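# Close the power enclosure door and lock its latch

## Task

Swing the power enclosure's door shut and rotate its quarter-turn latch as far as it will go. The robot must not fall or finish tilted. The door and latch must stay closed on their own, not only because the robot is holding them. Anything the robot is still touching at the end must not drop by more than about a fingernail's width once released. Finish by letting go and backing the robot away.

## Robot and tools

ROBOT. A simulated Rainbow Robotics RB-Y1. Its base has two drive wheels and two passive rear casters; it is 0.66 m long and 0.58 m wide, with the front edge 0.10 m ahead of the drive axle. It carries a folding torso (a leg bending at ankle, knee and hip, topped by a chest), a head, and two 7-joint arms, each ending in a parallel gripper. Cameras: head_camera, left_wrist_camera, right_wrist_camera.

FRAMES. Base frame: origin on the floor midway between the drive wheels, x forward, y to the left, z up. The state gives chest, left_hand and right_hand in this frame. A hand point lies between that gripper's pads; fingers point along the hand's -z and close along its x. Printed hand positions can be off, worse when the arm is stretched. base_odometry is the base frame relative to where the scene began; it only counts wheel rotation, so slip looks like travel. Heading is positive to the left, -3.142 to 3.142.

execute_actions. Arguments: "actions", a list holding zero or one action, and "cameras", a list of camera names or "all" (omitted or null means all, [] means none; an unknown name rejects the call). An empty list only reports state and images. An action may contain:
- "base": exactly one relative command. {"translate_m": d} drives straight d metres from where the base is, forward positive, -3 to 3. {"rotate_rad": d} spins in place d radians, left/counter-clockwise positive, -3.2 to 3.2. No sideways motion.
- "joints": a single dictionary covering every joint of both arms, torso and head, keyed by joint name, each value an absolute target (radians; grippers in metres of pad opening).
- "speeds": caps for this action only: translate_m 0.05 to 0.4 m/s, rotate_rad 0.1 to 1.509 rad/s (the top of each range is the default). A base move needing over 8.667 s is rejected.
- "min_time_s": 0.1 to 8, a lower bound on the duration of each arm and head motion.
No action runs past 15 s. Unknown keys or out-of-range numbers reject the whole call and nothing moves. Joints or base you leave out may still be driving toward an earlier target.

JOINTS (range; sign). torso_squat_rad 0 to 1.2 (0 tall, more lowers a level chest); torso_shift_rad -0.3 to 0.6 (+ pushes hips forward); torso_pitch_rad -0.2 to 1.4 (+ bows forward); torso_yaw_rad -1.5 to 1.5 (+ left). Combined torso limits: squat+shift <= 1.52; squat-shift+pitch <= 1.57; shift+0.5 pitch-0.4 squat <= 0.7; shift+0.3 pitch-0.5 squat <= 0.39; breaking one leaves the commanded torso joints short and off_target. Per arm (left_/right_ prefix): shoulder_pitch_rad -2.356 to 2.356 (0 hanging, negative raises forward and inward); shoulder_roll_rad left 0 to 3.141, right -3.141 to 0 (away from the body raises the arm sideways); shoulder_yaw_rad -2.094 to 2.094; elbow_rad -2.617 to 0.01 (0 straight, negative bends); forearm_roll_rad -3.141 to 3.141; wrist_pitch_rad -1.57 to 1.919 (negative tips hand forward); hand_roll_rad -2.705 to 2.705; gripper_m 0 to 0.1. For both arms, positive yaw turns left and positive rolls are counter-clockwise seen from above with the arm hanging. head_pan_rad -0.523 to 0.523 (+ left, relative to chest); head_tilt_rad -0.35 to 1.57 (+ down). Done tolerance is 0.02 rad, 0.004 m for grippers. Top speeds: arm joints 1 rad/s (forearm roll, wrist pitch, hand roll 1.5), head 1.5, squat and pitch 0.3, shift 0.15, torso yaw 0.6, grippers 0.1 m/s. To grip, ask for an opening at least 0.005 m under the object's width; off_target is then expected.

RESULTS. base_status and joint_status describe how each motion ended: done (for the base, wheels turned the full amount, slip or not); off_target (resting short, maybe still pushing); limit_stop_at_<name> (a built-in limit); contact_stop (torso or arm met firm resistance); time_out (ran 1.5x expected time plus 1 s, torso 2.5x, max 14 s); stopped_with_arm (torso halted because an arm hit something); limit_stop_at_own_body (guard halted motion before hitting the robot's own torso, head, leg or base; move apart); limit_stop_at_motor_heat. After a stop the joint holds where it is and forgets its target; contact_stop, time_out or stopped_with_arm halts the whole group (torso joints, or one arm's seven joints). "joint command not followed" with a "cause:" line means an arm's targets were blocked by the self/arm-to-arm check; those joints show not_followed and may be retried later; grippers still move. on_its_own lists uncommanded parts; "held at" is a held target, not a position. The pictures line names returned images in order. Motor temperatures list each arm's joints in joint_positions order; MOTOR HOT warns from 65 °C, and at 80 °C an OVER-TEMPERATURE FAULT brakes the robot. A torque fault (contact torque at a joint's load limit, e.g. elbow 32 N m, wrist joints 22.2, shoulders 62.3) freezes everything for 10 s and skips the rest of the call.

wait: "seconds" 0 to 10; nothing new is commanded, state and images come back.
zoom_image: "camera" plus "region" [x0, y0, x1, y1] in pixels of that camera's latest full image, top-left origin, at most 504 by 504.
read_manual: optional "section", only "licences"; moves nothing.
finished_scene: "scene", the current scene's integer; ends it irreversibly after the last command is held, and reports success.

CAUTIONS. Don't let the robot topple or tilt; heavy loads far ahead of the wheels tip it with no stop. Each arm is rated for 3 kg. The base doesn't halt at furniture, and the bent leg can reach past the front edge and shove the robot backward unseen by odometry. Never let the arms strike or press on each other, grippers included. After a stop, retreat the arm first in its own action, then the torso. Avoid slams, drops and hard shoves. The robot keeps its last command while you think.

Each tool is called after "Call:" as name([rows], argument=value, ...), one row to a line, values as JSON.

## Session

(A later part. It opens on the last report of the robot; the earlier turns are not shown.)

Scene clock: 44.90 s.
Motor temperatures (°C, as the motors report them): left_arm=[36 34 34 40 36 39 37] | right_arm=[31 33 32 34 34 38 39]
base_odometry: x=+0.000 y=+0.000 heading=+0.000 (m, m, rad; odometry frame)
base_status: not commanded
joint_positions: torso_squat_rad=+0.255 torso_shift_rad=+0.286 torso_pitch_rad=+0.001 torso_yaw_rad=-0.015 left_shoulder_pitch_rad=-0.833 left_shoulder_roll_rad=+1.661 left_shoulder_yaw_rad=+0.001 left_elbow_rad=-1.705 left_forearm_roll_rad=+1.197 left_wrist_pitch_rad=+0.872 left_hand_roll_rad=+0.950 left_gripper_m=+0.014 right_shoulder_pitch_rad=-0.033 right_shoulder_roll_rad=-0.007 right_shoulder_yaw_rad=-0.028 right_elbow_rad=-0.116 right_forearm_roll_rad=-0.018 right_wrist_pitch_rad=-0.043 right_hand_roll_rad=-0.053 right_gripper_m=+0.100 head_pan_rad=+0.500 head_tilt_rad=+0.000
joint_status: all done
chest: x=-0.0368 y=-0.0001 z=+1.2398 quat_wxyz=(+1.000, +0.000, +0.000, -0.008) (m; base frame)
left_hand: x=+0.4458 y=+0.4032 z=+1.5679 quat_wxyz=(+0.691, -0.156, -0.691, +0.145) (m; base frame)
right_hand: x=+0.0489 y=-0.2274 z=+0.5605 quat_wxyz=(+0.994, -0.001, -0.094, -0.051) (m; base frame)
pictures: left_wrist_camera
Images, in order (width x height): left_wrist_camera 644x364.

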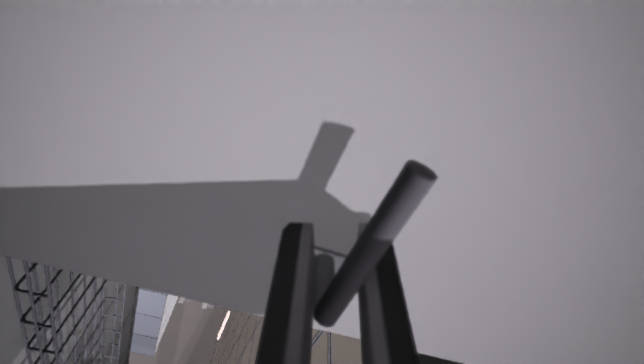

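Wrong direction; try upward.

Call:
execute_actions([
  {"joints":{"left_hand_roll_rad":0.1,"left_gripper_m":0.011,"torso_squat_rad":0.225},"min_time_s":1.8},
], cameras=["left_wrist_camera","head_camera"])

Scene clock: 47.50 s.
Motor temperatures (°C, as the motors report them): left_arm=[36 34 34 41 36 39 37] | right_arm=[31 33 32 34 34 38 39]
base_odometry: x=+0.000 y=+0.000 heading=+0.000 (m, m, rad; odometry frame)
base_status: not commanded
joint_positions: torso_squat_rad=+0.225 torso_shift_rad=+0.286 torso_pitch_rad=+0.001 torso_yaw_rad=-0.015 left_shoulder_pitch_rad=-0.831 left_shoulder_roll_rad=+1.659 left_shoulder_yaw_rad=-0.001 left_elbow_rad=-1.706 left_forearm_roll_rad=+1.198 left_wrist_pitch_rad=+0.873 left_hand_roll_rad=+0.100 left_gripper_m=+0.014 right_shoulder_pitch_rad=-0.033 right_shoulder_roll_rad=-0.007 right_shoulder_yaw_rad=-0.028 right_elbow_rad=-0.116 right_forearm_roll_rad=-0.018 right_wrist_pitch_rad=-0.043 right_hand_roll_rad=-0.053 right_gripper_m=+0.100 head_pan_rad=+0.500 head_tilt_rad=+0.000
joint_status: all done
chest: x=-0.0351 y=+0.0001 z=+1.2446 quat_wxyz=(+1.000, +0.000, +0.001, -0.008) (m; base frame)
left_hand: x=+0.4487 y=+0.4031 z=+1.5698 quat_wxyz=(+0.691, +0.142, -0.692, -0.153) (m; base frame)
right_hand: x=+0.0502 y=-0.2274 z=+0.5653 quat_wxyz=(+0.994, -0.001, -0.094, -0.051) (m; base frame)
pictures: head_camera, left_wrist_camera
Images, in order (width x height): head_camera 896x504, left_wrist_camera 644x364.

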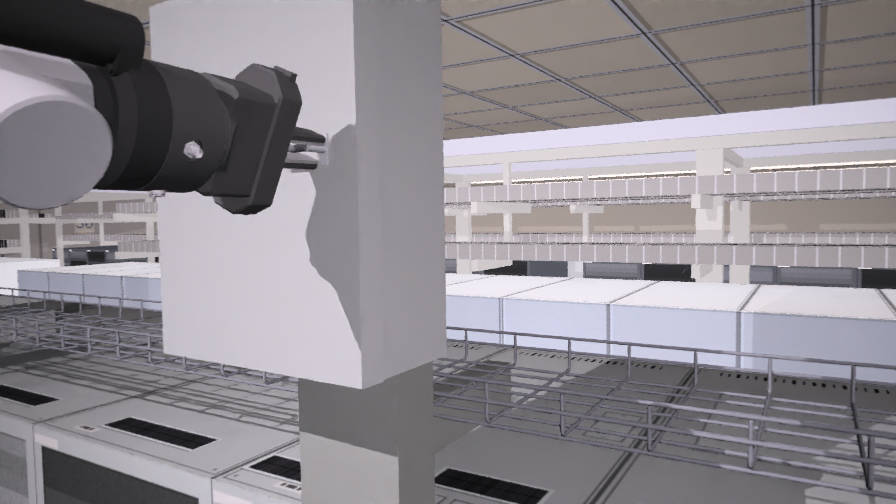

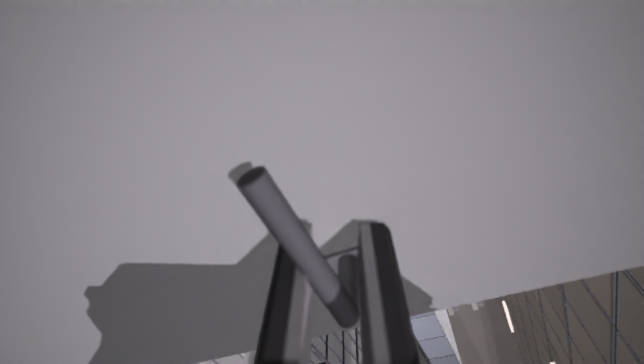

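Call:
execute_actions([
  {"joints":{"left_hand_roll_rad":0.54,"left_gripper_m":0.011,"torso_squat_rad":0.235},"min_time_s":0.8},
], cameras=[])

Call:
execute_actions([
  {"joints":{"torso_yaw_rad":-0.025,"torso_shift_rad":0.296,"torso_squat_rad":0.225}},
], cameras=["left_wrist_camera","head_camera"])

Call:
execute_actions([
  {"joints":{"left_gripper_m":0.0}},
], cameras=[])

Call:
execute_actions([
  {"joints":{"left_hand_roll_rad":0.9},"min_time_s":1.5},
], cameras=["left_wrist_camera"])

Scene clock: 50.23 s.
Motor temperatures (°C, as the motors report them): left_arm=[36 34 34 41 37 39 37] | right_arm=[31 33 32 34 34 38 39]
base_odometry: x=+0.000 y=+0.000 heading=+0.000 (m, m, rad; odometry frame)
base_status: not commanded
joint_positions: torso_squat_rad=+0.235 torso_shift_rad=+0.286 torso_pitch_rad=+0.001 torso_yaw_rad=-0.015 left_shoulder_pitch_rad=-0.831 left_shoulder_roll_rad=+1.660 left_shoulder_yaw_rad=+0.000 left_elbow_rad=-1.705 left_forearm_roll_rad=+1.197 left_wrist_pitch_rad=+0.873 left_hand_roll_rad=+0.540 left_gripper_m=+0.011 right_shoulder_pitch_rad=-0.033 right_shoulder_roll_rad=-0.007 right_shoulder_yaw_rad=-0.028 right_elbow_rad=-0.116 right_forearm_roll_rad=-0.018 right_wrist_pitch_rad=-0.043 right_hand_roll_rad=-0.053 right_gripper_m=+0.100 head_pan_rad=+0.500 head_tilt_rad=+0.000
joint_status: all done
chest: x=-0.0358 y=+0.0001 z=+1.2430 quat_wxyz=(+1.000, +0.000, +0.000, -0.008) (m; base frame)
left_hand: x=+0.4477 y=+0.4036 z=+1.5690 quat_wxyz=(+0.707, -0.012, -0.707, +0.002) (m; base frame)
right_hand: x=+0.0498 y=-0.2274 z=+0.5639 quat_wxyz=(+0.994, -0.001, -0.094, -0.051) (m; base frame)
pictures: none
No camera images: the call's "cameras" was empty. Leave "cameras" out to get every camera's image.

Scene clock: 50.93 s.
Motor temperatures (°C, as the motors report them): left_arm=[36 34 34 41 37 39 37] | right_arm=[31 33 32 34 34 38 39]
base_odometry: x=+0.000 y=+0.000 heading=+0.000 (m, m, rad; odometry frame)
base_status: not commanded
joint_positions: torso_squat_rad=+0.225 torso_shift_rad=+0.296 torso_pitch_rad=+0.001 torso_yaw_rad=-0.025 left_shoulder_pitch_rad=-0.831 left_shoulder_roll_rad=+1.660 left_shoulder_yaw_rad=+0.000 left_elbow_rad=-1.705 left_forearm_roll_rad=+1.197 left_wrist_pitch_rad=+0.873 left_hand_roll_rad=+0.540 left_gripper_m=+0.011 right_shoulder_pitch_rad=-0.033 right_shoulder_roll_rad=-0.007 right_shoulder_yaw_rad=-0.028 right_elbow_rad=-0.116 right_forearm_roll_rad=-0.018 right_wrist_pitch_rad=-0.043 right_hand_roll_rad=-0.053 right_gripper_m=+0.100 head_pan_rad=+0.500 head_tilt_rad=+0.000
joint_status: all done
chest: x=-0.0286 y=+0.0001 z=+1.2426 quat_wxyz=(+1.000, +0.000, +0.001, -0.012) (m; base frame)
left_hand: x=+0.4589 y=+0.3989 z=+1.5684 quat_wxyz=(+0.707, -0.015, -0.707, -0.001) (m; base frame)
right_hand: x=+0.0545 y=-0.2283 z=+0.5634 quat_wxyz=(+0.994, -0.002, -0.094, -0.056) (m; base frame)
pictures: head_camera, left_wrist_camera
Images, in order (width x height): head_camera 896x504, left_wrist_camera 644x364.

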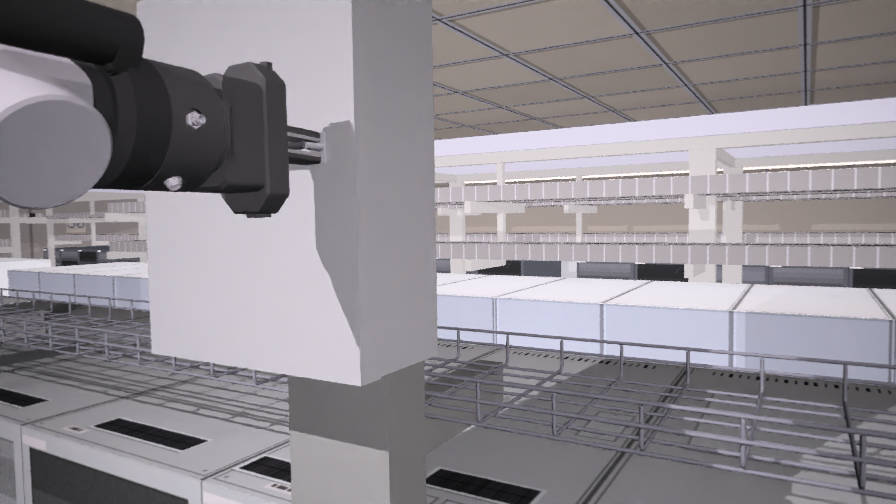

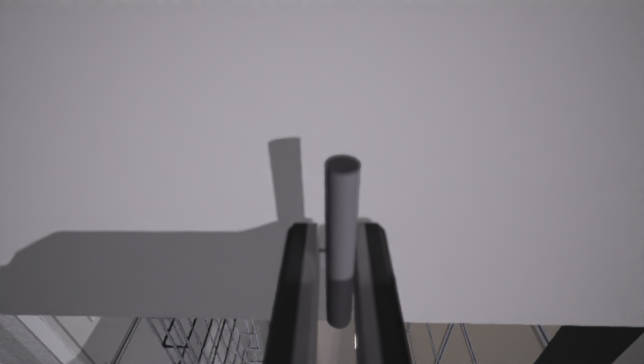

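Scene clock: 51.50 s.
Motor temperatures (°C, as the motors report them): left_arm=[36 34 34 41 37 39 37] | right_arm=[31 33 32 34 34 38 39]
base_odometry: x=+0.000 y=+0.000 heading=+0.000 (m, m, rad; odometry frame)
base_status: not commanded
joint_positions: torso_squat_rad=+0.225 torso_shift_rad=+0.296 torso_pitch_rad=+0.001 torso_yaw_rad=-0.025 left_shoulder_pitch_rad=-0.831 left_shoulder_roll_rad=+1.660 left_shoulder_yaw_rad=+0.000 left_elbow_rad=-1.705 left_forearm_roll_rad=+1.197 left_wrist_pitch_rad=+0.873 left_hand_roll_rad=+0.540 left_gripper_m=+0.006 right_shoulder_pitch_rad=-0.033 right_shoulder_roll_rad=-0.007 right_shoulder_yaw_rad=-0.028 right_elbow_rad=-0.116 right_forearm_roll_rad=-0.018 right_wrist_pitch_rad=-0.043 right_hand_roll_rad=-0.053 right_gripper_m=+0.100 head_pan_rad=+0.500 head_tilt_rad=+0.000
joint_status: left_gripper_m off_target (ended at +0.006, target +0.000)
chest: x=-0.0287 y=+0.0001 z=+1.2426 quat_wxyz=(+1.000, +0.000, +0.000, -0.012) (m; base frame)
left_hand: x=+0.4587 y=+0.3989 z=+1.5689 quat_wxyz=(+0.707, -0.015, -0.707, -0.001) (m; base frame)
right_hand: x=+0.0545 y=-0.2283 z=+0.5634 quat_wxyz=(+0.994, -0.002, -0.094, -0.056) (m; base frame)
pictures: none
No camera images: the call's "cameras" was empty. Leave "cameras" out to get every camera's image.

Scene clock: 53.30 s.
Motor temperatures (°C, as the motors report them): left_arm=[36 34 34 41 37 39 37] | right_arm=[31 33 32 34 34 38 39]
base_odometry: x=+0.000 y=+0.000 heading=+0.000 (m, m, rad; odometry frame)
base_status: not commanded
joint_positions: torso_squat_rad=+0.225 torso_shift_rad=+0.296 torso_pitch_rad=+0.001 torso_yaw_rad=-0.025 left_shoulder_pitch_rad=-0.831 left_shoulder_roll_rad=+1.660 left_shoulder_yaw_rad=+0.000 left_elbow_rad=-1.706 left_forearm_roll_rad=+1.197 left_wrist_pitch_rad=+0.873 left_hand_roll_rad=+0.900 left_gripper_m=+0.012 right_shoulder_pitch_rad=-0.033 right_shoulder_roll_rad=-0.007 right_shoulder_yaw_rad=-0.028 right_elbow_rad=-0.116 right_forearm_roll_rad=-0.018 right_wrist_pitch_rad=-0.043 right_hand_roll_rad=-0.053 right_gripper_m=+0.100 head_pan_rad=+0.500 head_tilt_rad=+0.000
joint_status: all done
chest: x=-0.0287 y=+0.0000 z=+1.2426 quat_wxyz=(+1.000, +0.000, +0.000, -0.012) (m; base frame)
left_hand: x=+0.4586 y=+0.3986 z=+1.5690 quat_wxyz=(+0.696, -0.141, -0.693, +0.125) (m; base frame)
right_hand: x=+0.0545 y=-0.2283 z=+0.5634 quat_wxyz=(+0.994, -0.002, -0.094, -0.056) (m; base frame)
pictures: left_wrist_camera
Images, in order (width x height): left_wrist_camera 644x364.

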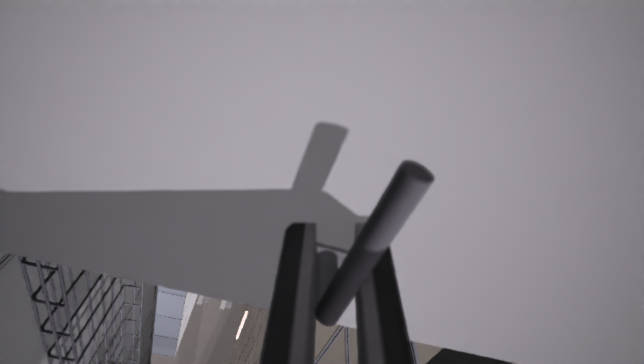

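Call:
execute_actions([
  {"joints":{"left_hand_roll_rad":0.54,"left_gripper_m":0.012},"min_time_s":0.6},
], cameras=[])

Call:
execute_actions([
  {"joints":{"torso_shift_rad":0.308,"torso_squat_rad":0.21}},
], cameras=["left_wrist_camera","head_camera"])

Call:
zoom_image(camera="head_camera", region=[280,250,460,410])

Scene clock: 55.10 s.
Motor temperatures (°C, as the motors report them): left_arm=[36 34 34 41 37 39 37] | right_arm=[31 33 32 34 34 38 39]
base_odometry: x=+0.000 y=+0.000 heading=+0.000 (m, m, rad; odometry frame)
base_status: not commanded
joint_positions: torso_squat_rad=+0.225 torso_shift_rad=+0.296 torso_pitch_rad=+0.001 torso_yaw_rad=-0.025 left_shoulder_pitch_rad=-0.831 left_shoulder_roll_rad=+1.660 left_shoulder_yaw_rad=+0.000 left_elbow_rad=-1.705 left_forearm_roll_rad=+1.197 left_wrist_pitch_rad=+0.873 left_hand_roll_rad=+0.540 left_gripper_m=+0.012 right_shoulder_pitch_rad=-0.033 right_shoulder_roll_rad=-0.007 right_shoulder_yaw_rad=-0.028 right_elbow_rad=-0.116 right_forearm_roll_rad=-0.018 right_wrist_pitch_rad=-0.043 right_hand_roll_rad=-0.053 right_gripper_m=+0.100 head_pan_rad=+0.500 head_tilt_rad=+0.000
joint_status: all done
chest: x=-0.0287 y=+0.0001 z=+1.2426 quat_wxyz=(+1.000, +0.000, +0.000, -0.012) (m; base frame)
left_hand: x=+0.4586 y=+0.3989 z=+1.5689 quat_wxyz=(+0.707, -0.015, -0.707, -0.001) (m; base frame)
right_hand: x=+0.0545 y=-0.2283 z=+0.5634 quat_wxyz=(+0.994, -0.002, -0.094, -0.056) (m; base frame)
pictures: none
No camera images: the call's "cameras" was empty. Leave "cameras" out to get every camera's image.

Scene clock: 55.80 s.
Motor temperatures (°C, as the motors report them): left_arm=[36 34 34 41 37 39 37] | right_arm=[31 33 32 34 34 38 39]
base_odometry: x=+0.000 y=+0.000 heading=+0.000 (m, m, rad; odometry frame)
base_status: not commanded
joint_positions: torso_squat_rad=+0.210 torso_shift_rad=+0.307 torso_pitch_rad=-0.002 torso_yaw_rad=-0.024 left_shoulder_pitch_rad=-0.831 left_shoulder_roll_rad=+1.660 left_shoulder_yaw_rad=+0.000 left_elbow_rad=-1.707 left_forearm_roll_rad=+1.198 left_wrist_pitch_rad=+0.874 left_hand_roll_rad=+0.540 left_gripper_m=+0.012 right_shoulder_pitch_rad=-0.033 right_shoulder_roll_rad=-0.007 right_shoulder_yaw_rad=-0.028 right_elbow_rad=-0.116 right_forearm_roll_rad=-0.018 right_wrist_pitch_rad=-0.043 right_hand_roll_rad=-0.053 right_gripper_m=+0.100 head_pan_rad=+0.500 head_tilt_rad=+0.000
joint_status: all done
chest: x=-0.0218 y=+0.0002 z=+1.2425 quat_wxyz=(+1.000, +0.000, -0.001, -0.012) (m; base frame)
left_hand: x=+0.4643 y=+0.3985 z=+1.5697 quat_wxyz=(+0.707, -0.015, -0.707, -0.002) (m; base frame)
right_hand: x=+0.0633 y=-0.2283 z=+0.5636 quat_wxyz=(+0.994, -0.002, -0.095, -0.056) (m; base frame)
pictures: head_camera, left_wrist_camera
Images, in order (width x height): head_camera 896x504, left_wrist_camera 644x364.

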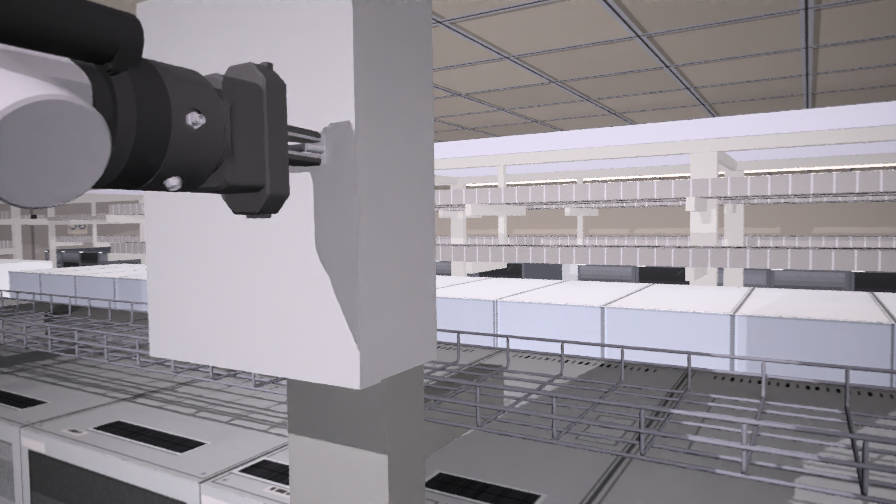

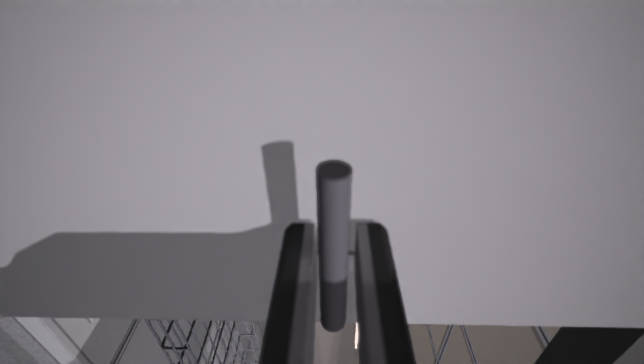

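Region (280, 250, 460, 410) of head_camera's 896x504 image, scaled by 2.800, with more detail than that image has.

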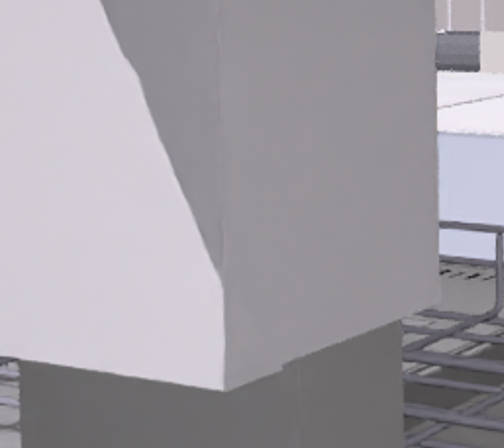

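Call:
execute_actions([
  {"joints":{"left_gripper_m":0.0}},
], cameras=[])

Call:
execute_actions([
  {"joints":{"left_hand_roll_rad":0.15},"min_time_s":1.5},
], cameras=["left_wrist_camera"])

Scene clock: 57.00 s.
Motor temperatures (°C, as the motors report them): left_arm=[36 34 34 41 37 39 37] | right_arm=[31 33 32 34 34 38 39]
base_odometry: x=+0.000 y=+0.000 heading=+0.000 (m, m, rad; odometry frame)
base_status: not commanded
joint_positions: torso_squat_rad=+0.210 torso_shift_rad=+0.307 torso_pitch_rad=-0.002 torso_yaw_rad=-0.024 left_shoulder_pitch_rad=-0.831 left_shoulder_roll_rad=+1.661 left_shoulder_yaw_rad=+0.000 left_elbow_rad=-1.707 left_forearm_roll_rad=+1.198 left_wrist_pitch_rad=+0.874 left_hand_roll_rad=+0.540 left_gripper_m=+0.007 right_shoulder_pitch_rad=-0.033 right_shoulder_roll_rad=-0.007 right_shoulder_yaw_rad=-0.028 right_elbow_rad=-0.116 right_forearm_roll_rad=-0.018 right_wrist_pitch_rad=-0.043 right_hand_roll_rad=-0.053 right_gripper_m=+0.100 head_pan_rad=+0.500 head_tilt_rad=+0.000
joint_status: left_gripper_m off_target (ended at +0.007, target +0.000)
chest: x=-0.0218 y=+0.0002 z=+1.2425 quat_wxyz=(+1.000, +0.000, -0.001, -0.012) (m; base frame)
left_hand: x=+0.4644 y=+0.3987 z=+1.5693 quat_wxyz=(+0.707, -0.015, -0.707, -0.002) (m; base frame)
right_hand: x=+0.0633 y=-0.2283 z=+0.5636 quat_wxyz=(+0.994, -0.002, -0.095, -0.056) (m; base frame)
pictures: none
No camera images: the call's "cameras" was empty. Leave "cameras" out to get every camera's image.

Scene clock: 58.80 s.
Motor temperatures (°C, as the motors report them): left_arm=[36 34 34 41 37 39 37] | right_arm=[31 33 32 34 34 38 39]
base_odometry: x=+0.000 y=+0.000 heading=+0.000 (m, m, rad; odometry frame)
base_status: not commanded
joint_positions: torso_squat_rad=+0.210 torso_shift_rad=+0.307 torso_pitch_rad=-0.002 torso_yaw_rad=-0.024 left_shoulder_pitch_rad=-0.831 left_shoulder_roll_rad=+1.660 left_shoulder_yaw_rad=+0.000 left_elbow_rad=-1.708 left_forearm_roll_rad=+1.199 left_wrist_pitch_rad=+0.874 left_hand_roll_rad=+0.151 left_gripper_m=+0.012 right_shoulder_pitch_rad=-0.033 right_shoulder_roll_rad=-0.007 right_shoulder_yaw_rad=-0.028 right_elbow_rad=-0.116 right_forearm_roll_rad=-0.018 right_wrist_pitch_rad=-0.043 right_hand_roll_rad=-0.053 right_gripper_m=+0.100 head_pan_rad=+0.500 head_tilt_rad=+0.000
joint_status: all done
chest: x=-0.0218 y=+0.0002 z=+1.2426 quat_wxyz=(+1.000, +0.000, -0.001, -0.012) (m; base frame)
left_hand: x=+0.4643 y=+0.3984 z=+1.5693 quat_wxyz=(+0.693, +0.122, -0.697, -0.139) (m; base frame)
right_hand: x=+0.0633 y=-0.2283 z=+0.5636 quat_wxyz=(+0.994, -0.002, -0.095, -0.056) (m; base frame)
pictures: left_wrist_camera
Images, in order (width x height): left_wrist_camera 644x364.

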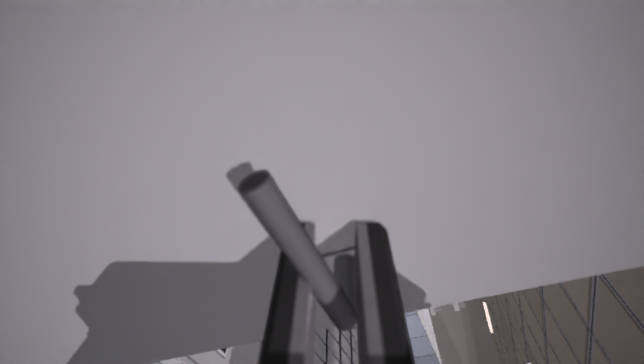

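Now down, with the door pressed.

Call:
execute_actions([
  {"joints":{"left_hand_roll_rad":1.0,"left_gripper_m":0},"min_time_s":2},
], cameras=["left_wrist_camera"])

Scene clock: 61.53 s.
Motor temperatures (°C, as the motors report them): left_arm=[36 34 34 41 37 39 37] | right_arm=[31 33 32 34 34 38 39]
base_odometry: x=+0.000 y=+0.000 heading=+0.000 (m, m, rad; odometry frame)
base_status: not commanded
joint_positions: torso_squat_rad=+0.210 torso_shift_rad=+0.307 torso_pitch_rad=-0.002 torso_yaw_rad=-0.024 left_shoulder_pitch_rad=-0.830 left_shoulder_roll_rad=+1.661 left_shoulder_yaw_rad=+0.000 left_elbow_rad=-1.707 left_forearm_roll_rad=+1.198 left_wrist_pitch_rad=+0.875 left_hand_roll_rad=+0.999 left_gripper_m=+0.015 right_shoulder_pitch_rad=-0.033 right_shoulder_roll_rad=-0.007 right_shoulder_yaw_rad=-0.028 right_elbow_rad=-0.116 right_forearm_roll_rad=-0.018 right_wrist_pitch_rad=-0.043 right_hand_roll_rad=-0.053 right_gripper_m=+0.100 head_pan_rad=+0.500 head_tilt_rad=+0.000
joint_status: left_gripper_m off_target (ended at +0.015, target +0.000); the others done
chest: x=-0.0218 y=+0.0003 z=+1.2426 quat_wxyz=(+1.000, +0.000, -0.001, -0.012) (m; base frame)
left_hand: x=+0.4643 y=+0.3992 z=+1.5691 quat_wxyz=(+0.689, -0.175, -0.685, +0.159) (m; base frame)
right_hand: x=+0.0633 y=-0.2283 z=+0.5637 quat_wxyz=(+0.994, -0.002, -0.095, -0.056) (m; base frame)
pictures: left_wrist_camera
Images, in order (width x height): left_wrist_camera 644x364.

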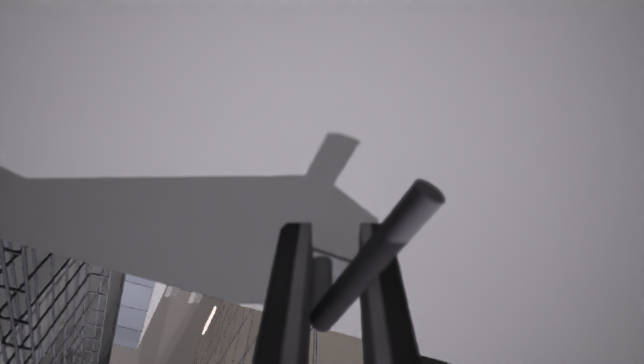

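Call:
execute_actions([
  {"joints":{"left_hand_roll_rad":0.54,"left_gripper_m":0.1,"torso_shift_rad":0.297},"min_time_s":0.6},
], cameras=[])

Call:
execute_actions([
  {"joints":{"torso_shift_rad":0.341,"torso_squat_rad":0.37,"torso_yaw_rad":0.016}},
], cameras=["left_wrist_camera","head_camera"])

Scene clock: 65.00 s.
Motor temperatures (°C, as the motors report them): left_arm=[36 34 34 41 37 40 37] | right_arm=[31 33 32 34 34 38 39]
base_odometry: x=+0.000 y=+0.000 heading=+0.000 (m, m, rad; odometry frame)
base_status: not commanded
joint_positions: torso_squat_rad=+0.210 torso_shift_rad=+0.297 torso_pitch_rad=+0.001 torso_yaw_rad=-0.025 left_shoulder_pitch_rad=-0.830 left_shoulder_roll_rad=+1.660 left_shoulder_yaw_rad=+0.000 left_elbow_rad=-1.705 left_forearm_roll_rad=+1.197 left_wrist_pitch_rad=+0.873 left_hand_roll_rad=+0.540 left_gripper_m=+0.100 right_shoulder_pitch_rad=-0.033 right_shoulder_roll_rad=-0.007 right_shoulder_yaw_rad=-0.028 right_elbow_rad=-0.116 right_forearm_roll_rad=-0.018 right_wrist_pitch_rad=-0.043 right_hand_roll_rad=-0.053 right_gripper_m=+0.100 head_pan_rad=+0.500 head_tilt_rad=+0.000
joint_status: all done
chest: x=-0.0274 y=+0.0002 z=+1.2446 quat_wxyz=(+1.000, +0.000, +0.000, -0.012) (m; base frame)
left_hand: x=+0.4601 y=+0.3992 z=+1.5703 quat_wxyz=(+0.707, -0.015, -0.707, -0.001) (m; base frame)
right_hand: x=+0.0559 y=-0.2283 z=+0.5654 quat_wxyz=(+0.994, -0.002, -0.094, -0.056) (m; base frame)
pictures: none
No camera images: the call's "cameras" was empty. Leave "cameras" out to get every camera's image.

Scene clock: 66.33 s.
Motor temperatures (°C, as the motors report them): left_arm=[36 34 34 41 37 40 37] | right_arm=[31 33 32 34 34 38 39]
base_odometry: x=+0.000 y=+0.000 heading=+0.000 (m, m, rad; odometry frame)
base_status: not commanded
joint_positions: torso_squat_rad=+0.370 torso_shift_rad=+0.341 torso_pitch_rad=+0.001 torso_yaw_rad=+0.016 left_shoulder_pitch_rad=-0.830 left_shoulder_roll_rad=+1.660 left_shoulder_yaw_rad=+0.000 left_elbow_rad=-1.705 left_forearm_roll_rad=+1.197 left_wrist_pitch_rad=+0.873 left_hand_roll_rad=+0.540 left_gripper_m=+0.100 right_shoulder_pitch_rad=-0.033 right_shoulder_roll_rad=-0.007 right_shoulder_yaw_rad=-0.028 right_elbow_rad=-0.116 right_forearm_roll_rad=-0.018 right_wrist_pitch_rad=-0.043 right_hand_roll_rad=-0.053 right_gripper_m=+0.100 head_pan_rad=+0.500 head_tilt_rad=+0.000
joint_status: all done
chest: x=-0.0094 y=+0.0002 z=+1.2050 quat_wxyz=(+1.000, +0.000, +0.000, +0.008) (m; base frame)
left_hand: x=+0.4614 y=+0.4188 z=+1.5306 quat_wxyz=(+0.707, -0.001, -0.707, +0.013) (m; base frame)
right_hand: x=+0.0831 y=-0.2247 z=+0.5258 quat_wxyz=(+0.995, +0.000, -0.094, -0.036) (m; base frame)
pictures: head_camera, left_wrist_camera
Images, in order (width x height): head_camera 896x504, left_wrist_camera 644x364.

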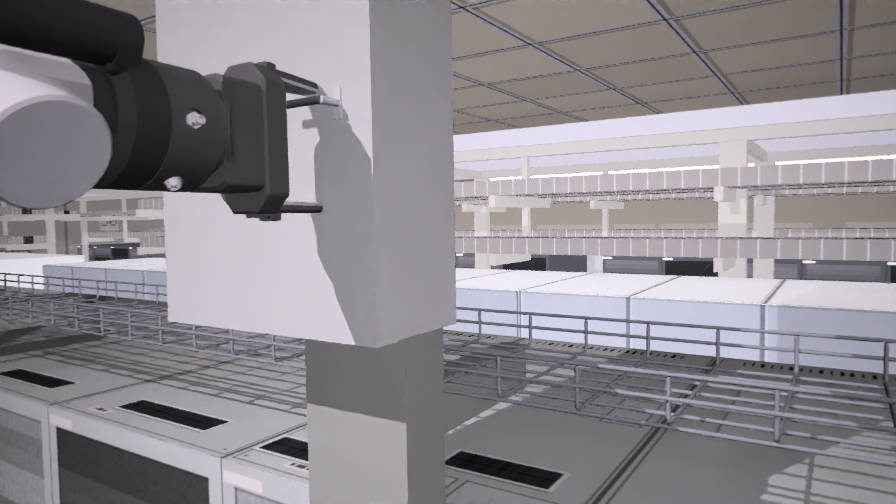

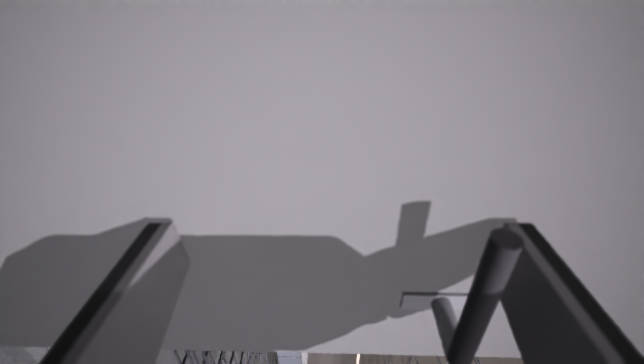

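Call:
execute_actions([
  {"joints":{"torso_shift_rad":0.357,"torso_squat_rad":0.434}},
], cameras=["left_wrist_camera","head_camera"])

Scene clock: 67.67 s.
Motor temperatures (°C, as the motors report them): left_arm=[36 34 34 41 37 40 37] | right_arm=[31 33 32 34 34 38 39]
base_odometry: x=+0.000 y=+0.000 heading=+0.000 (m, m, rad; odometry frame)
base_status: not commanded
joint_positions: torso_squat_rad=+0.434 torso_shift_rad=+0.356 torso_pitch_rad=-0.001 torso_yaw_rad=+0.016 left_shoulder_pitch_rad=-0.837 left_shoulder_roll_rad=+1.664 left_shoulder_yaw_rad=+0.006 left_elbow_rad=-1.702 left_forearm_roll_rad=+1.195 left_wrist_pitch_rad=+0.871 left_hand_roll_rad=+0.540 left_gripper_m=+0.100 right_shoulder_pitch_rad=-0.033 right_shoulder_roll_rad=-0.007 right_shoulder_yaw_rad=-0.028 right_elbow_rad=-0.116 right_forearm_roll_rad=-0.018 right_wrist_pitch_rad=-0.043 right_hand_roll_rad=-0.053 right_gripper_m=+0.100 head_pan_rad=+0.500 head_tilt_rad=+0.000
joint_status: all done
chest: x=-0.0068 y=-0.0001 z=+1.1851 quat_wxyz=(+1.000, +0.000, +0.000, +0.008) (m; base frame)
left_hand: x=+0.4604 y=+0.4188 z=+1.5189 quat_wxyz=(+0.701, +0.000, -0.713, +0.013) (m; base frame)
right_hand: x=+0.0870 y=-0.2245 z=+0.5059 quat_wxyz=(+0.995, +0.000, -0.095, -0.036) (m; base frame)
pictures: head_camera, left_wrist_camera
Images, in order (width x height): head_camera 896x504, left_wrist_camera 644x364.

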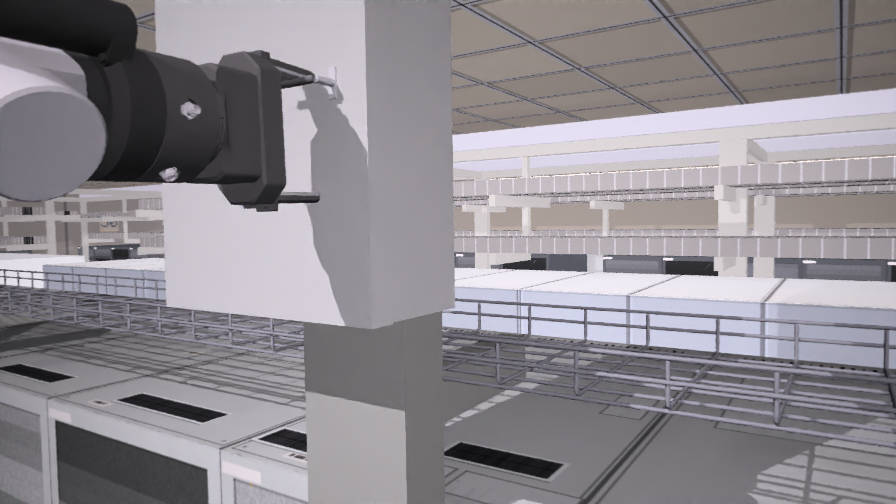

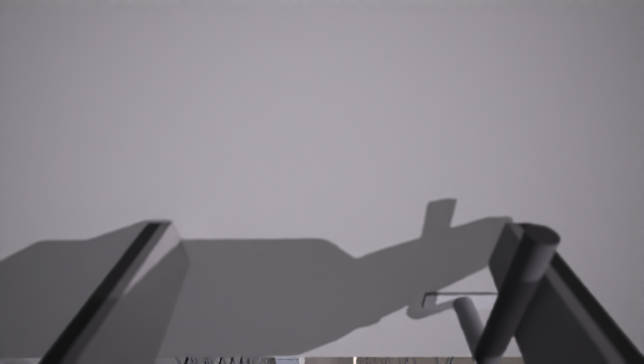

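Call:
execute_actions([
  {"joints":{"torso_shift_rad":0.375,"torso_squat_rad":0.415}},
], cameras=["left_wrist_camera","head_camera"])

Scene clock: 69.10 s.
Motor temperatures (°C, as the motors report them): left_arm=[36 34 34 41 37 40 37] | right_arm=[31 33 32 34 34 38 39]
base_odometry: x=+0.000 y=+0.000 heading=+0.000 (m, m, rad; odometry frame)
base_status: not commanded
joint_positions: torso_squat_rad=+0.417 torso_shift_rad=+0.369 torso_pitch_rad=-0.009 torso_yaw_rad=+0.018 left_shoulder_pitch_rad=-0.834 left_shoulder_roll_rad=+1.662 left_shoulder_yaw_rad=+0.003 left_elbow_rad=-1.706 left_forearm_roll_rad=+1.197 left_wrist_pitch_rad=+0.873 left_hand_roll_rad=+0.540 left_gripper_m=+0.100 right_shoulder_pitch_rad=-0.033 right_shoulder_roll_rad=-0.007 right_shoulder_yaw_rad=-0.028 right_elbow_rad=-0.116 right_forearm_roll_rad=-0.018 right_wrist_pitch_rad=-0.043 right_hand_roll_rad=-0.053 right_gripper_m=+0.100 head_pan_rad=+0.500 head_tilt_rad=+0.000
joint_status: torso_squat_rad contact_stop (moved -0.017 of -0.019); torso_shift_rad contact_stop (moved +0.013 of +0.019)
chest: x=+0.0000 y=-0.0001 z=+1.1867 quat_wxyz=(+1.000, +0.000, -0.005, +0.009) (m; base frame)
left_hand: x=+0.4647 y=+0.4187 z=+1.5210 quat_wxyz=(+0.701, +0.000, -0.713, +0.013) (m; base frame)
right_hand: x=+0.0999 y=-0.2244 z=+0.5084 quat_wxyz=(+0.994, +0.000, -0.099, -0.035) (m; base frame)
pictures: head_camera, left_wrist_camera
Images, in order (width x height): head_camera 896x504, left_wrist_camera 644x364.

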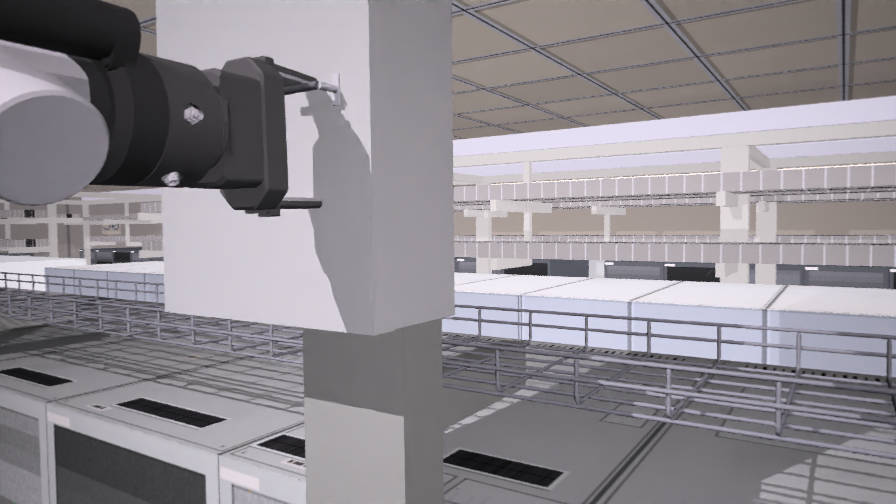

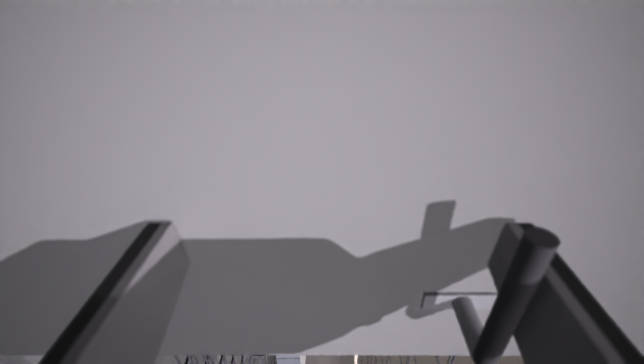

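Call:
execute_actions([
  {"joints":{"torso_shift_rad":0.335,"torso_squat_rad":0.37,"torso_pitch_rad":0,"torso_yaw_rad":0.016}},
], cameras=[])

Call:
execute_actions([
  {"joints":{"torso_shift_rad":0.285,"torso_squat_rad":0.238,"torso_yaw_rad":-0.03}},
], cameras=[])

Call:
execute_actions([
  {"joints":{"torso_shift_rad":0.29,"torso_squat_rad":0.235,"torso_yaw_rad":-0.045,"left_gripper_m":0.07,"left_hand_roll_rad":-0.3}},
], cameras=["left_wrist_camera"])

Call:
execute_actions([
  {"joints":{"left_hand_roll_rad":-0.9},"min_time_s":2},
], cameras=["left_wrist_camera","head_camera"])

Scene clock: 71.93 s.
Motor temperatures (°C, as the motors report them): left_arm=[36 34 34 41 37 40 37] | right_arm=[31 33 32 34 34 38 39]
base_odometry: x=+0.000 y=+0.000 heading=+0.000 (m, m, rad; odometry frame)
base_status: not commanded
joint_positions: torso_squat_rad=+0.370 torso_shift_rad=+0.335 torso_pitch_rad=+0.000 torso_yaw_rad=+0.016 left_shoulder_pitch_rad=-0.831 left_shoulder_roll_rad=+1.660 left_shoulder_yaw_rad=+0.000 left_elbow_rad=-1.705 left_forearm_roll_rad=+1.197 left_wrist_pitch_rad=+0.873 left_hand_roll_rad=+0.540 left_gripper_m=+0.100 right_shoulder_pitch_rad=-0.033 right_shoulder_roll_rad=-0.007 right_shoulder_yaw_rad=-0.028 right_elbow_rad=-0.116 right_forearm_roll_rad=-0.018 right_wrist_pitch_rad=-0.043 right_hand_roll_rad=-0.053 right_gripper_m=+0.100 head_pan_rad=+0.500 head_tilt_rad=+0.000
joint_status: all done
chest: x=-0.0134 y=+0.0001 z=+1.2063 quat_wxyz=(+1.000, +0.000, +0.000, +0.008) (m; base frame)
left_hand: x=+0.4568 y=+0.4184 z=+1.5331 quat_wxyz=(+0.707, -0.001, -0.708, +0.013) (m; base frame)
right_hand: x=+0.0797 y=-0.2247 z=+0.5271 quat_wxyz=(+0.995, +0.000, -0.095, -0.036) (m; base frame)
pictures: none
No camera images: the call's "cameras" was empty. Leave "cameras" out to get every camera's image.

Scene clock: 73.17 s.
Motor temperatures (°C, as the motors report them): left_arm=[36 34 34 41 37 40 37] | right_arm=[31 33 32 34 34 38 39]
base_odometry: x=+0.000 y=+0.000 heading=+0.000 (m, m, rad; odometry frame)
base_status: not commanded
joint_positions: torso_squat_rad=+0.238 torso_shift_rad=+0.285 torso_pitch_rad=+0.000 torso_yaw_rad=-0.030 left_shoulder_pitch_rad=-0.831 left_shoulder_roll_rad=+1.660 left_shoulder_yaw_rad=+0.000 left_elbow_rad=-1.705 left_forearm_roll_rad=+1.197 left_wrist_pitch_rad=+0.873 left_hand_roll_rad=+0.540 left_gripper_m=+0.100 right_shoulder_pitch_rad=-0.033 right_shoulder_roll_rad=-0.007 right_shoulder_yaw_rad=-0.028 right_elbow_rad=-0.116 right_forearm_roll_rad=-0.018 right_wrist_pitch_rad=-0.043 right_hand_roll_rad=-0.053 right_gripper_m=+0.100 head_pan_rad=+0.500 head_tilt_rad=+0.000
joint_status: all done
chest: x=-0.0368 y=+0.0001 z=+1.2428 quat_wxyz=(+1.000, +0.000, +0.000, -0.015) (m; base frame)
left_hand: x=+0.4522 y=+0.3964 z=+1.5695 quat_wxyz=(+0.707, -0.017, -0.707, -0.003) (m; base frame)
right_hand: x=+0.0459 y=-0.2287 z=+0.5636 quat_wxyz=(+0.994, -0.002, -0.095, -0.058) (m; base frame)
pictures: none
No camera images: the call's "cameras" was empty. Leave "cameras" out to get every camera's image.

Scene clock: 74.30 s.
Motor temperatures (°C, as the motors report them): left_arm=[36 34 34 41 37 40 37] | right_arm=[31 33 32 34 34 38 39]
base_odometry: x=+0.000 y=+0.000 heading=+0.000 (m, m, rad; odometry frame)
base_status: not commanded
joint_positions: torso_squat_rad=+0.235 torso_shift_rad=+0.290 torso_pitch_rad=+0.000 torso_yaw_rad=-0.045 left_shoulder_pitch_rad=-0.831 left_shoulder_roll_rad=+1.660 left_shoulder_yaw_rad=+0.000 left_elbow_rad=-1.705 left_forearm_roll_rad=+1.197 left_wrist_pitch_rad=+0.873 left_hand_roll_rad=-0.300 left_gripper_m=+0.070 right_shoulder_pitch_rad=-0.033 right_shoulder_roll_rad=-0.007 right_shoulder_yaw_rad=-0.028 right_elbow_rad=-0.116 right_forearm_roll_rad=-0.018 right_wrist_pitch_rad=-0.043 right_hand_roll_rad=-0.053 right_gripper_m=+0.100 head_pan_rad=+0.500 head_tilt_rad=+0.000
joint_status: all done
chest: x=-0.0333 y=+0.0001 z=+1.2423 quat_wxyz=(+1.000, +0.000, +0.000, -0.022) (m; base frame)
left_hand: x=+0.4616 y=+0.3891 z=+1.5689 quat_wxyz=(+0.642, +0.268, -0.655, -0.296) (m; base frame)
right_hand: x=+0.0459 y=-0.2299 z=+0.5631 quat_wxyz=(+0.993, -0.003, -0.095, -0.066) (m; base frame)
pictures: left_wrist_camera
Images, in order (width x height): left_wrist_camera 644x364.

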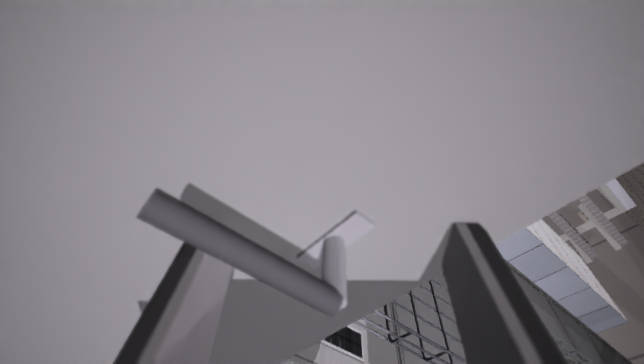

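Scene clock: 76.60 s.
Motor temperatures (°C, as the motors report them): left_arm=[36 34 34 41 38 40 37] | right_arm=[31 33 32 34 34 38 39]
base_odometry: x=+0.000 y=+0.000 heading=+0.000 (m, m, rad; odometry frame)
base_status: not commanded
joint_positions: torso_squat_rad=+0.235 torso_shift_rad=+0.290 torso_pitch_rad=+0.000 torso_yaw_rad=-0.044 left_shoulder_pitch_rad=-0.825 left_shoulder_roll_rad=+1.657 left_shoulder_yaw_rad=-0.006 left_elbow_rad=-1.708 left_forearm_roll_rad=+1.200 left_wrist_pitch_rad=+0.877 left_hand_roll_rad=-0.899 left_gripper_m=+0.070 right_shoulder_pitch_rad=-0.033 right_shoulder_roll_rad=-0.007 right_shoulder_yaw_rad=-0.028 right_elbow_rad=-0.116 right_forearm_roll_rad=-0.018 right_wrist_pitch_rad=-0.043 right_hand_roll_rad=-0.053 right_gripper_m=+0.100 head_pan_rad=+0.500 head_tilt_rad=+0.000
joint_status: all done
chest: x=-0.0338 y=+0.0005 z=+1.2423 quat_wxyz=(+1.000, +0.000, +0.000, -0.022) (m; base frame)
left_hand: x=+0.4634 y=+0.3894 z=+1.5617 quat_wxyz=(+0.530, +0.445, -0.543, -0.476) (m; base frame)
right_hand: x=+0.0459 y=-0.2301 z=+0.5634 quat_wxyz=(+0.993, -0.003, -0.095, -0.066) (m; base frame)
pictures: head_camera, left_wrist_camera
Images, in order (width x height): head_camera 896x504, left_wrist_camera 644x364.

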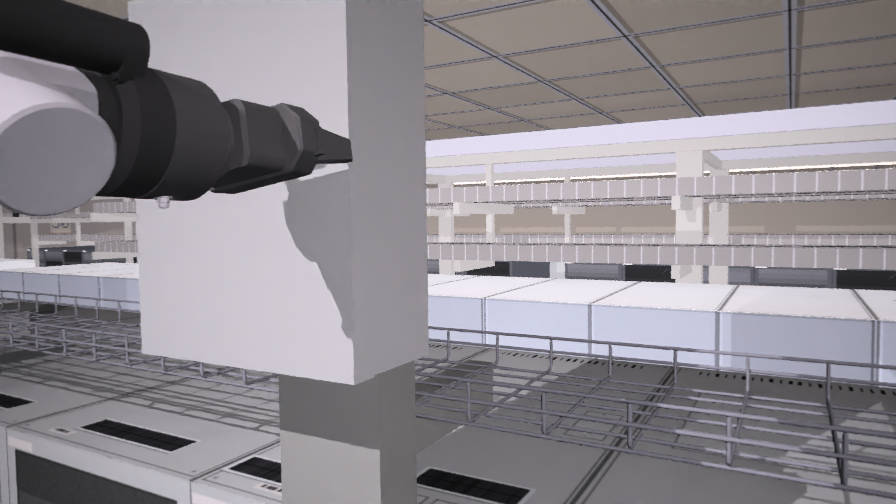

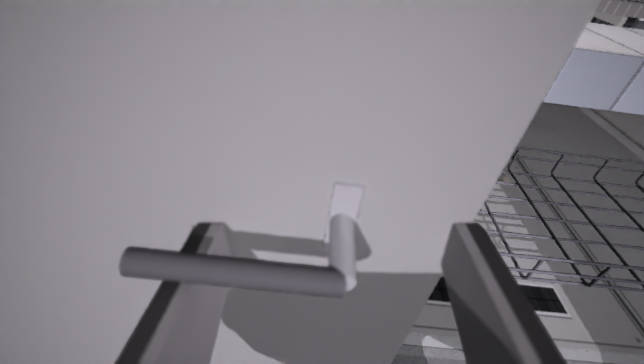

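Call:
execute_actions([
  {"joints":{"left_hand_roll_rad":-0.5},"min_time_s":0.8},
], cameras=[])

Call:
execute_actions([
  {"joints":{"torso_shift_rad":0.303,"torso_squat_rad":0.218}},
], cameras=["left_wrist_camera","head_camera"])

Call:
execute_actions([
  {"joints":{"left_hand_roll_rad":-0.85},"min_time_s":1.5},
], cameras=["left_wrist_camera","head_camera"])

Scene clock: 78.73 s.
Motor temperatures (°C, as the motors report them): left_arm=[37 34 34 41 38 41 37] | right_arm=[31 33 32 34 34 38 39]
base_odometry: x=+0.000 y=+0.000 heading=+0.000 (m, m, rad; odometry frame)
base_status: not commanded
joint_positions: torso_squat_rad=+0.235 torso_shift_rad=+0.290 torso_pitch_rad=+0.000 torso_yaw_rad=-0.045 left_shoulder_pitch_rad=-0.830 left_shoulder_roll_rad=+1.660 left_shoulder_yaw_rad=-0.001 left_elbow_rad=-1.705 left_forearm_roll_rad=+1.197 left_wrist_pitch_rad=+0.873 left_hand_roll_rad=-0.500 left_gripper_m=+0.070 right_shoulder_pitch_rad=-0.033 right_shoulder_roll_rad=-0.007 right_shoulder_yaw_rad=-0.028 right_elbow_rad=-0.116 right_forearm_roll_rad=-0.018 right_wrist_pitch_rad=-0.043 right_hand_roll_rad=-0.053 right_gripper_m=+0.100 head_pan_rad=+0.500 head_tilt_rad=+0.000
joint_status: all done
chest: x=-0.0334 y=+0.0002 z=+1.2423 quat_wxyz=(+1.000, +0.000, +0.000, -0.022) (m; base frame)
left_hand: x=+0.4618 y=+0.3893 z=+1.5681 quat_wxyz=(+0.610, +0.332, -0.624, -0.359) (m; base frame)
right_hand: x=+0.0459 y=-0.2299 z=+0.5632 quat_wxyz=(+0.993, -0.003, -0.095, -0.066) (m; base frame)
pictures: none
No camera images: the call's "cameras" was empty. Leave "cameras" out to get every camera's image.

Scene clock: 79.43 s.
Motor temperatures (°C, as the motors report them): left_arm=[37 34 34 41 38 41 37] | right_arm=[31 33 32 34 34 38 39]
base_odometry: x=+0.000 y=+0.000 heading=+0.001 (m, m, rad; odometry frame)
base_status: not commanded
joint_positions: torso_squat_rad=+0.219 torso_shift_rad=+0.301 torso_pitch_rad=-0.003 torso_yaw_rad=-0.044 left_shoulder_pitch_rad=-0.831 left_shoulder_roll_rad=+1.661 left_shoulder_yaw_rad=+0.000 left_elbow_rad=-1.708 left_forearm_roll_rad=+1.198 left_wrist_pitch_rad=+0.874 left_hand_roll_rad=-0.500 left_gripper_m=+0.069 right_shoulder_pitch_rad=-0.033 right_shoulder_roll_rad=-0.007 right_shoulder_yaw_rad=-0.028 right_elbow_rad=-0.116 right_forearm_roll_rad=-0.018 right_wrist_pitch_rad=-0.043 right_hand_roll_rad=-0.053 right_gripper_m=+0.100 head_pan_rad=+0.500 head_tilt_rad=+0.000
joint_status: all done
chest: x=-0.0263 y=+0.0003 z=+1.2425 quat_wxyz=(+1.000, +0.000, -0.002, -0.022) (m; base frame)
left_hand: x=+0.4668 y=+0.3887 z=+1.5704 quat_wxyz=(+0.608, +0.332, -0.625, -0.359) (m; base frame)
right_hand: x=+0.0554 y=-0.2299 z=+0.5638 quat_wxyz=(+0.993, -0.003, -0.096, -0.066) (m; base frame)
pictures: head_camera, left_wrist_camera
Images, in order (width x height): head_camera 896x504, left_wrist_camera 644x364.

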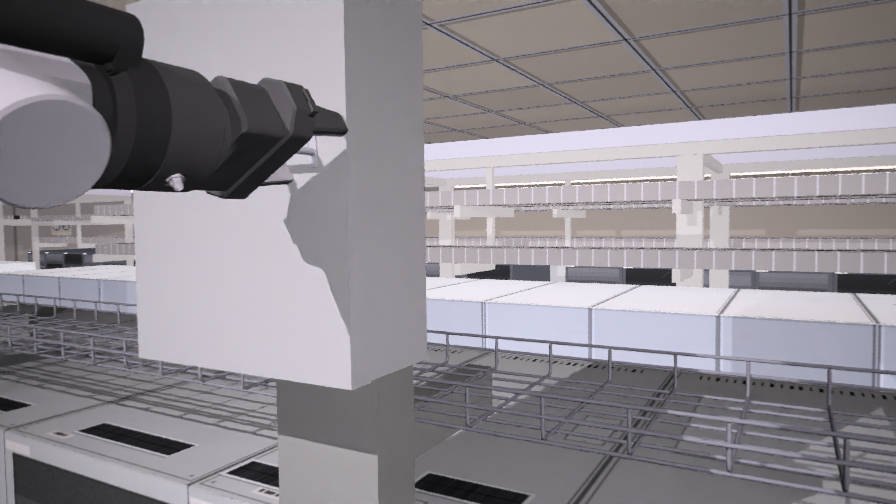

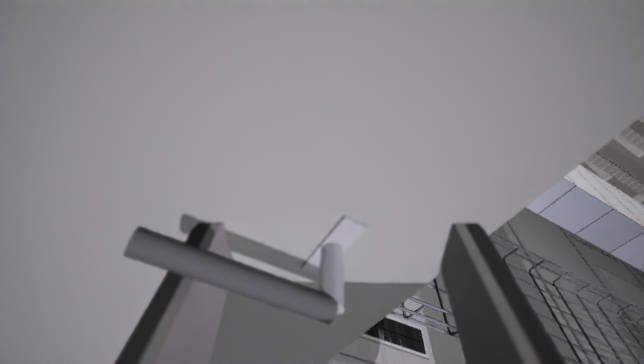

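Scene clock: 80.80 s.
Motor temperatures (°C, as the motors report them): left_arm=[37 34 34 41 38 42 37] | right_arm=[31 33 32 34 34 38 39]
base_odometry: x=+0.000 y=+0.000 heading=+0.001 (m, m, rad; odometry frame)
base_status: not commanded
joint_positions: torso_squat_rad=+0.219 torso_shift_rad=+0.301 torso_pitch_rad=-0.004 torso_yaw_rad=-0.044 left_shoulder_pitch_rad=-0.828 left_shoulder_roll_rad=+1.659 left_shoulder_yaw_rad=+0.000 left_elbow_rad=-1.713 left_forearm_roll_rad=+1.204 left_wrist_pitch_rad=+0.878 left_hand_roll_rad=-0.685 left_gripper_m=+0.070 right_shoulder_pitch_rad=-0.033 right_shoulder_roll_rad=-0.007 right_shoulder_yaw_rad=-0.028 right_elbow_rad=-0.116 right_forearm_roll_rad=-0.018 right_wrist_pitch_rad=-0.043 right_hand_roll_rad=-0.053 right_gripper_m=+0.100 head_pan_rad=+0.500 head_tilt_rad=+0.000
joint_status: left_hand_roll_rad contact_stop (moved -0.184 of -0.350)
on_its_own: left_hand_roll_rad is held at -0.685, not at your -0.850, since a contact_stop
chest: x=-0.0266 y=+0.0006 z=+1.2425 quat_wxyz=(+1.000, +0.000, -0.002, -0.022) (m; base frame)
left_hand: x=+0.4670 y=+0.3871 z=+1.5669 quat_wxyz=(+0.574, +0.385, -0.591, -0.416) (m; base frame)
right_hand: x=+0.0554 y=-0.2300 z=+0.5640 quat_wxyz=(+0.993, -0.003, -0.096, -0.065) (m; base frame)
pictures: head_camera, left_wrist_camera
Images, in order (width x height): head_camera 896x504, left_wrist_camera 644x364.

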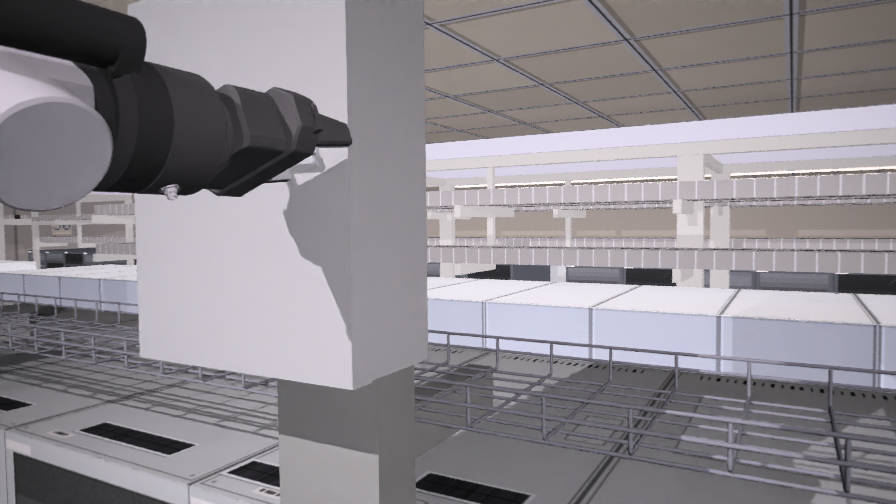

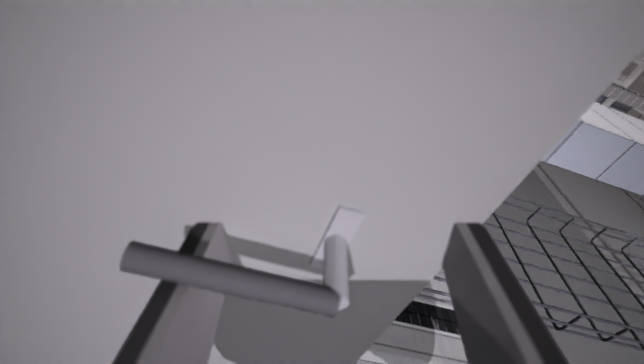

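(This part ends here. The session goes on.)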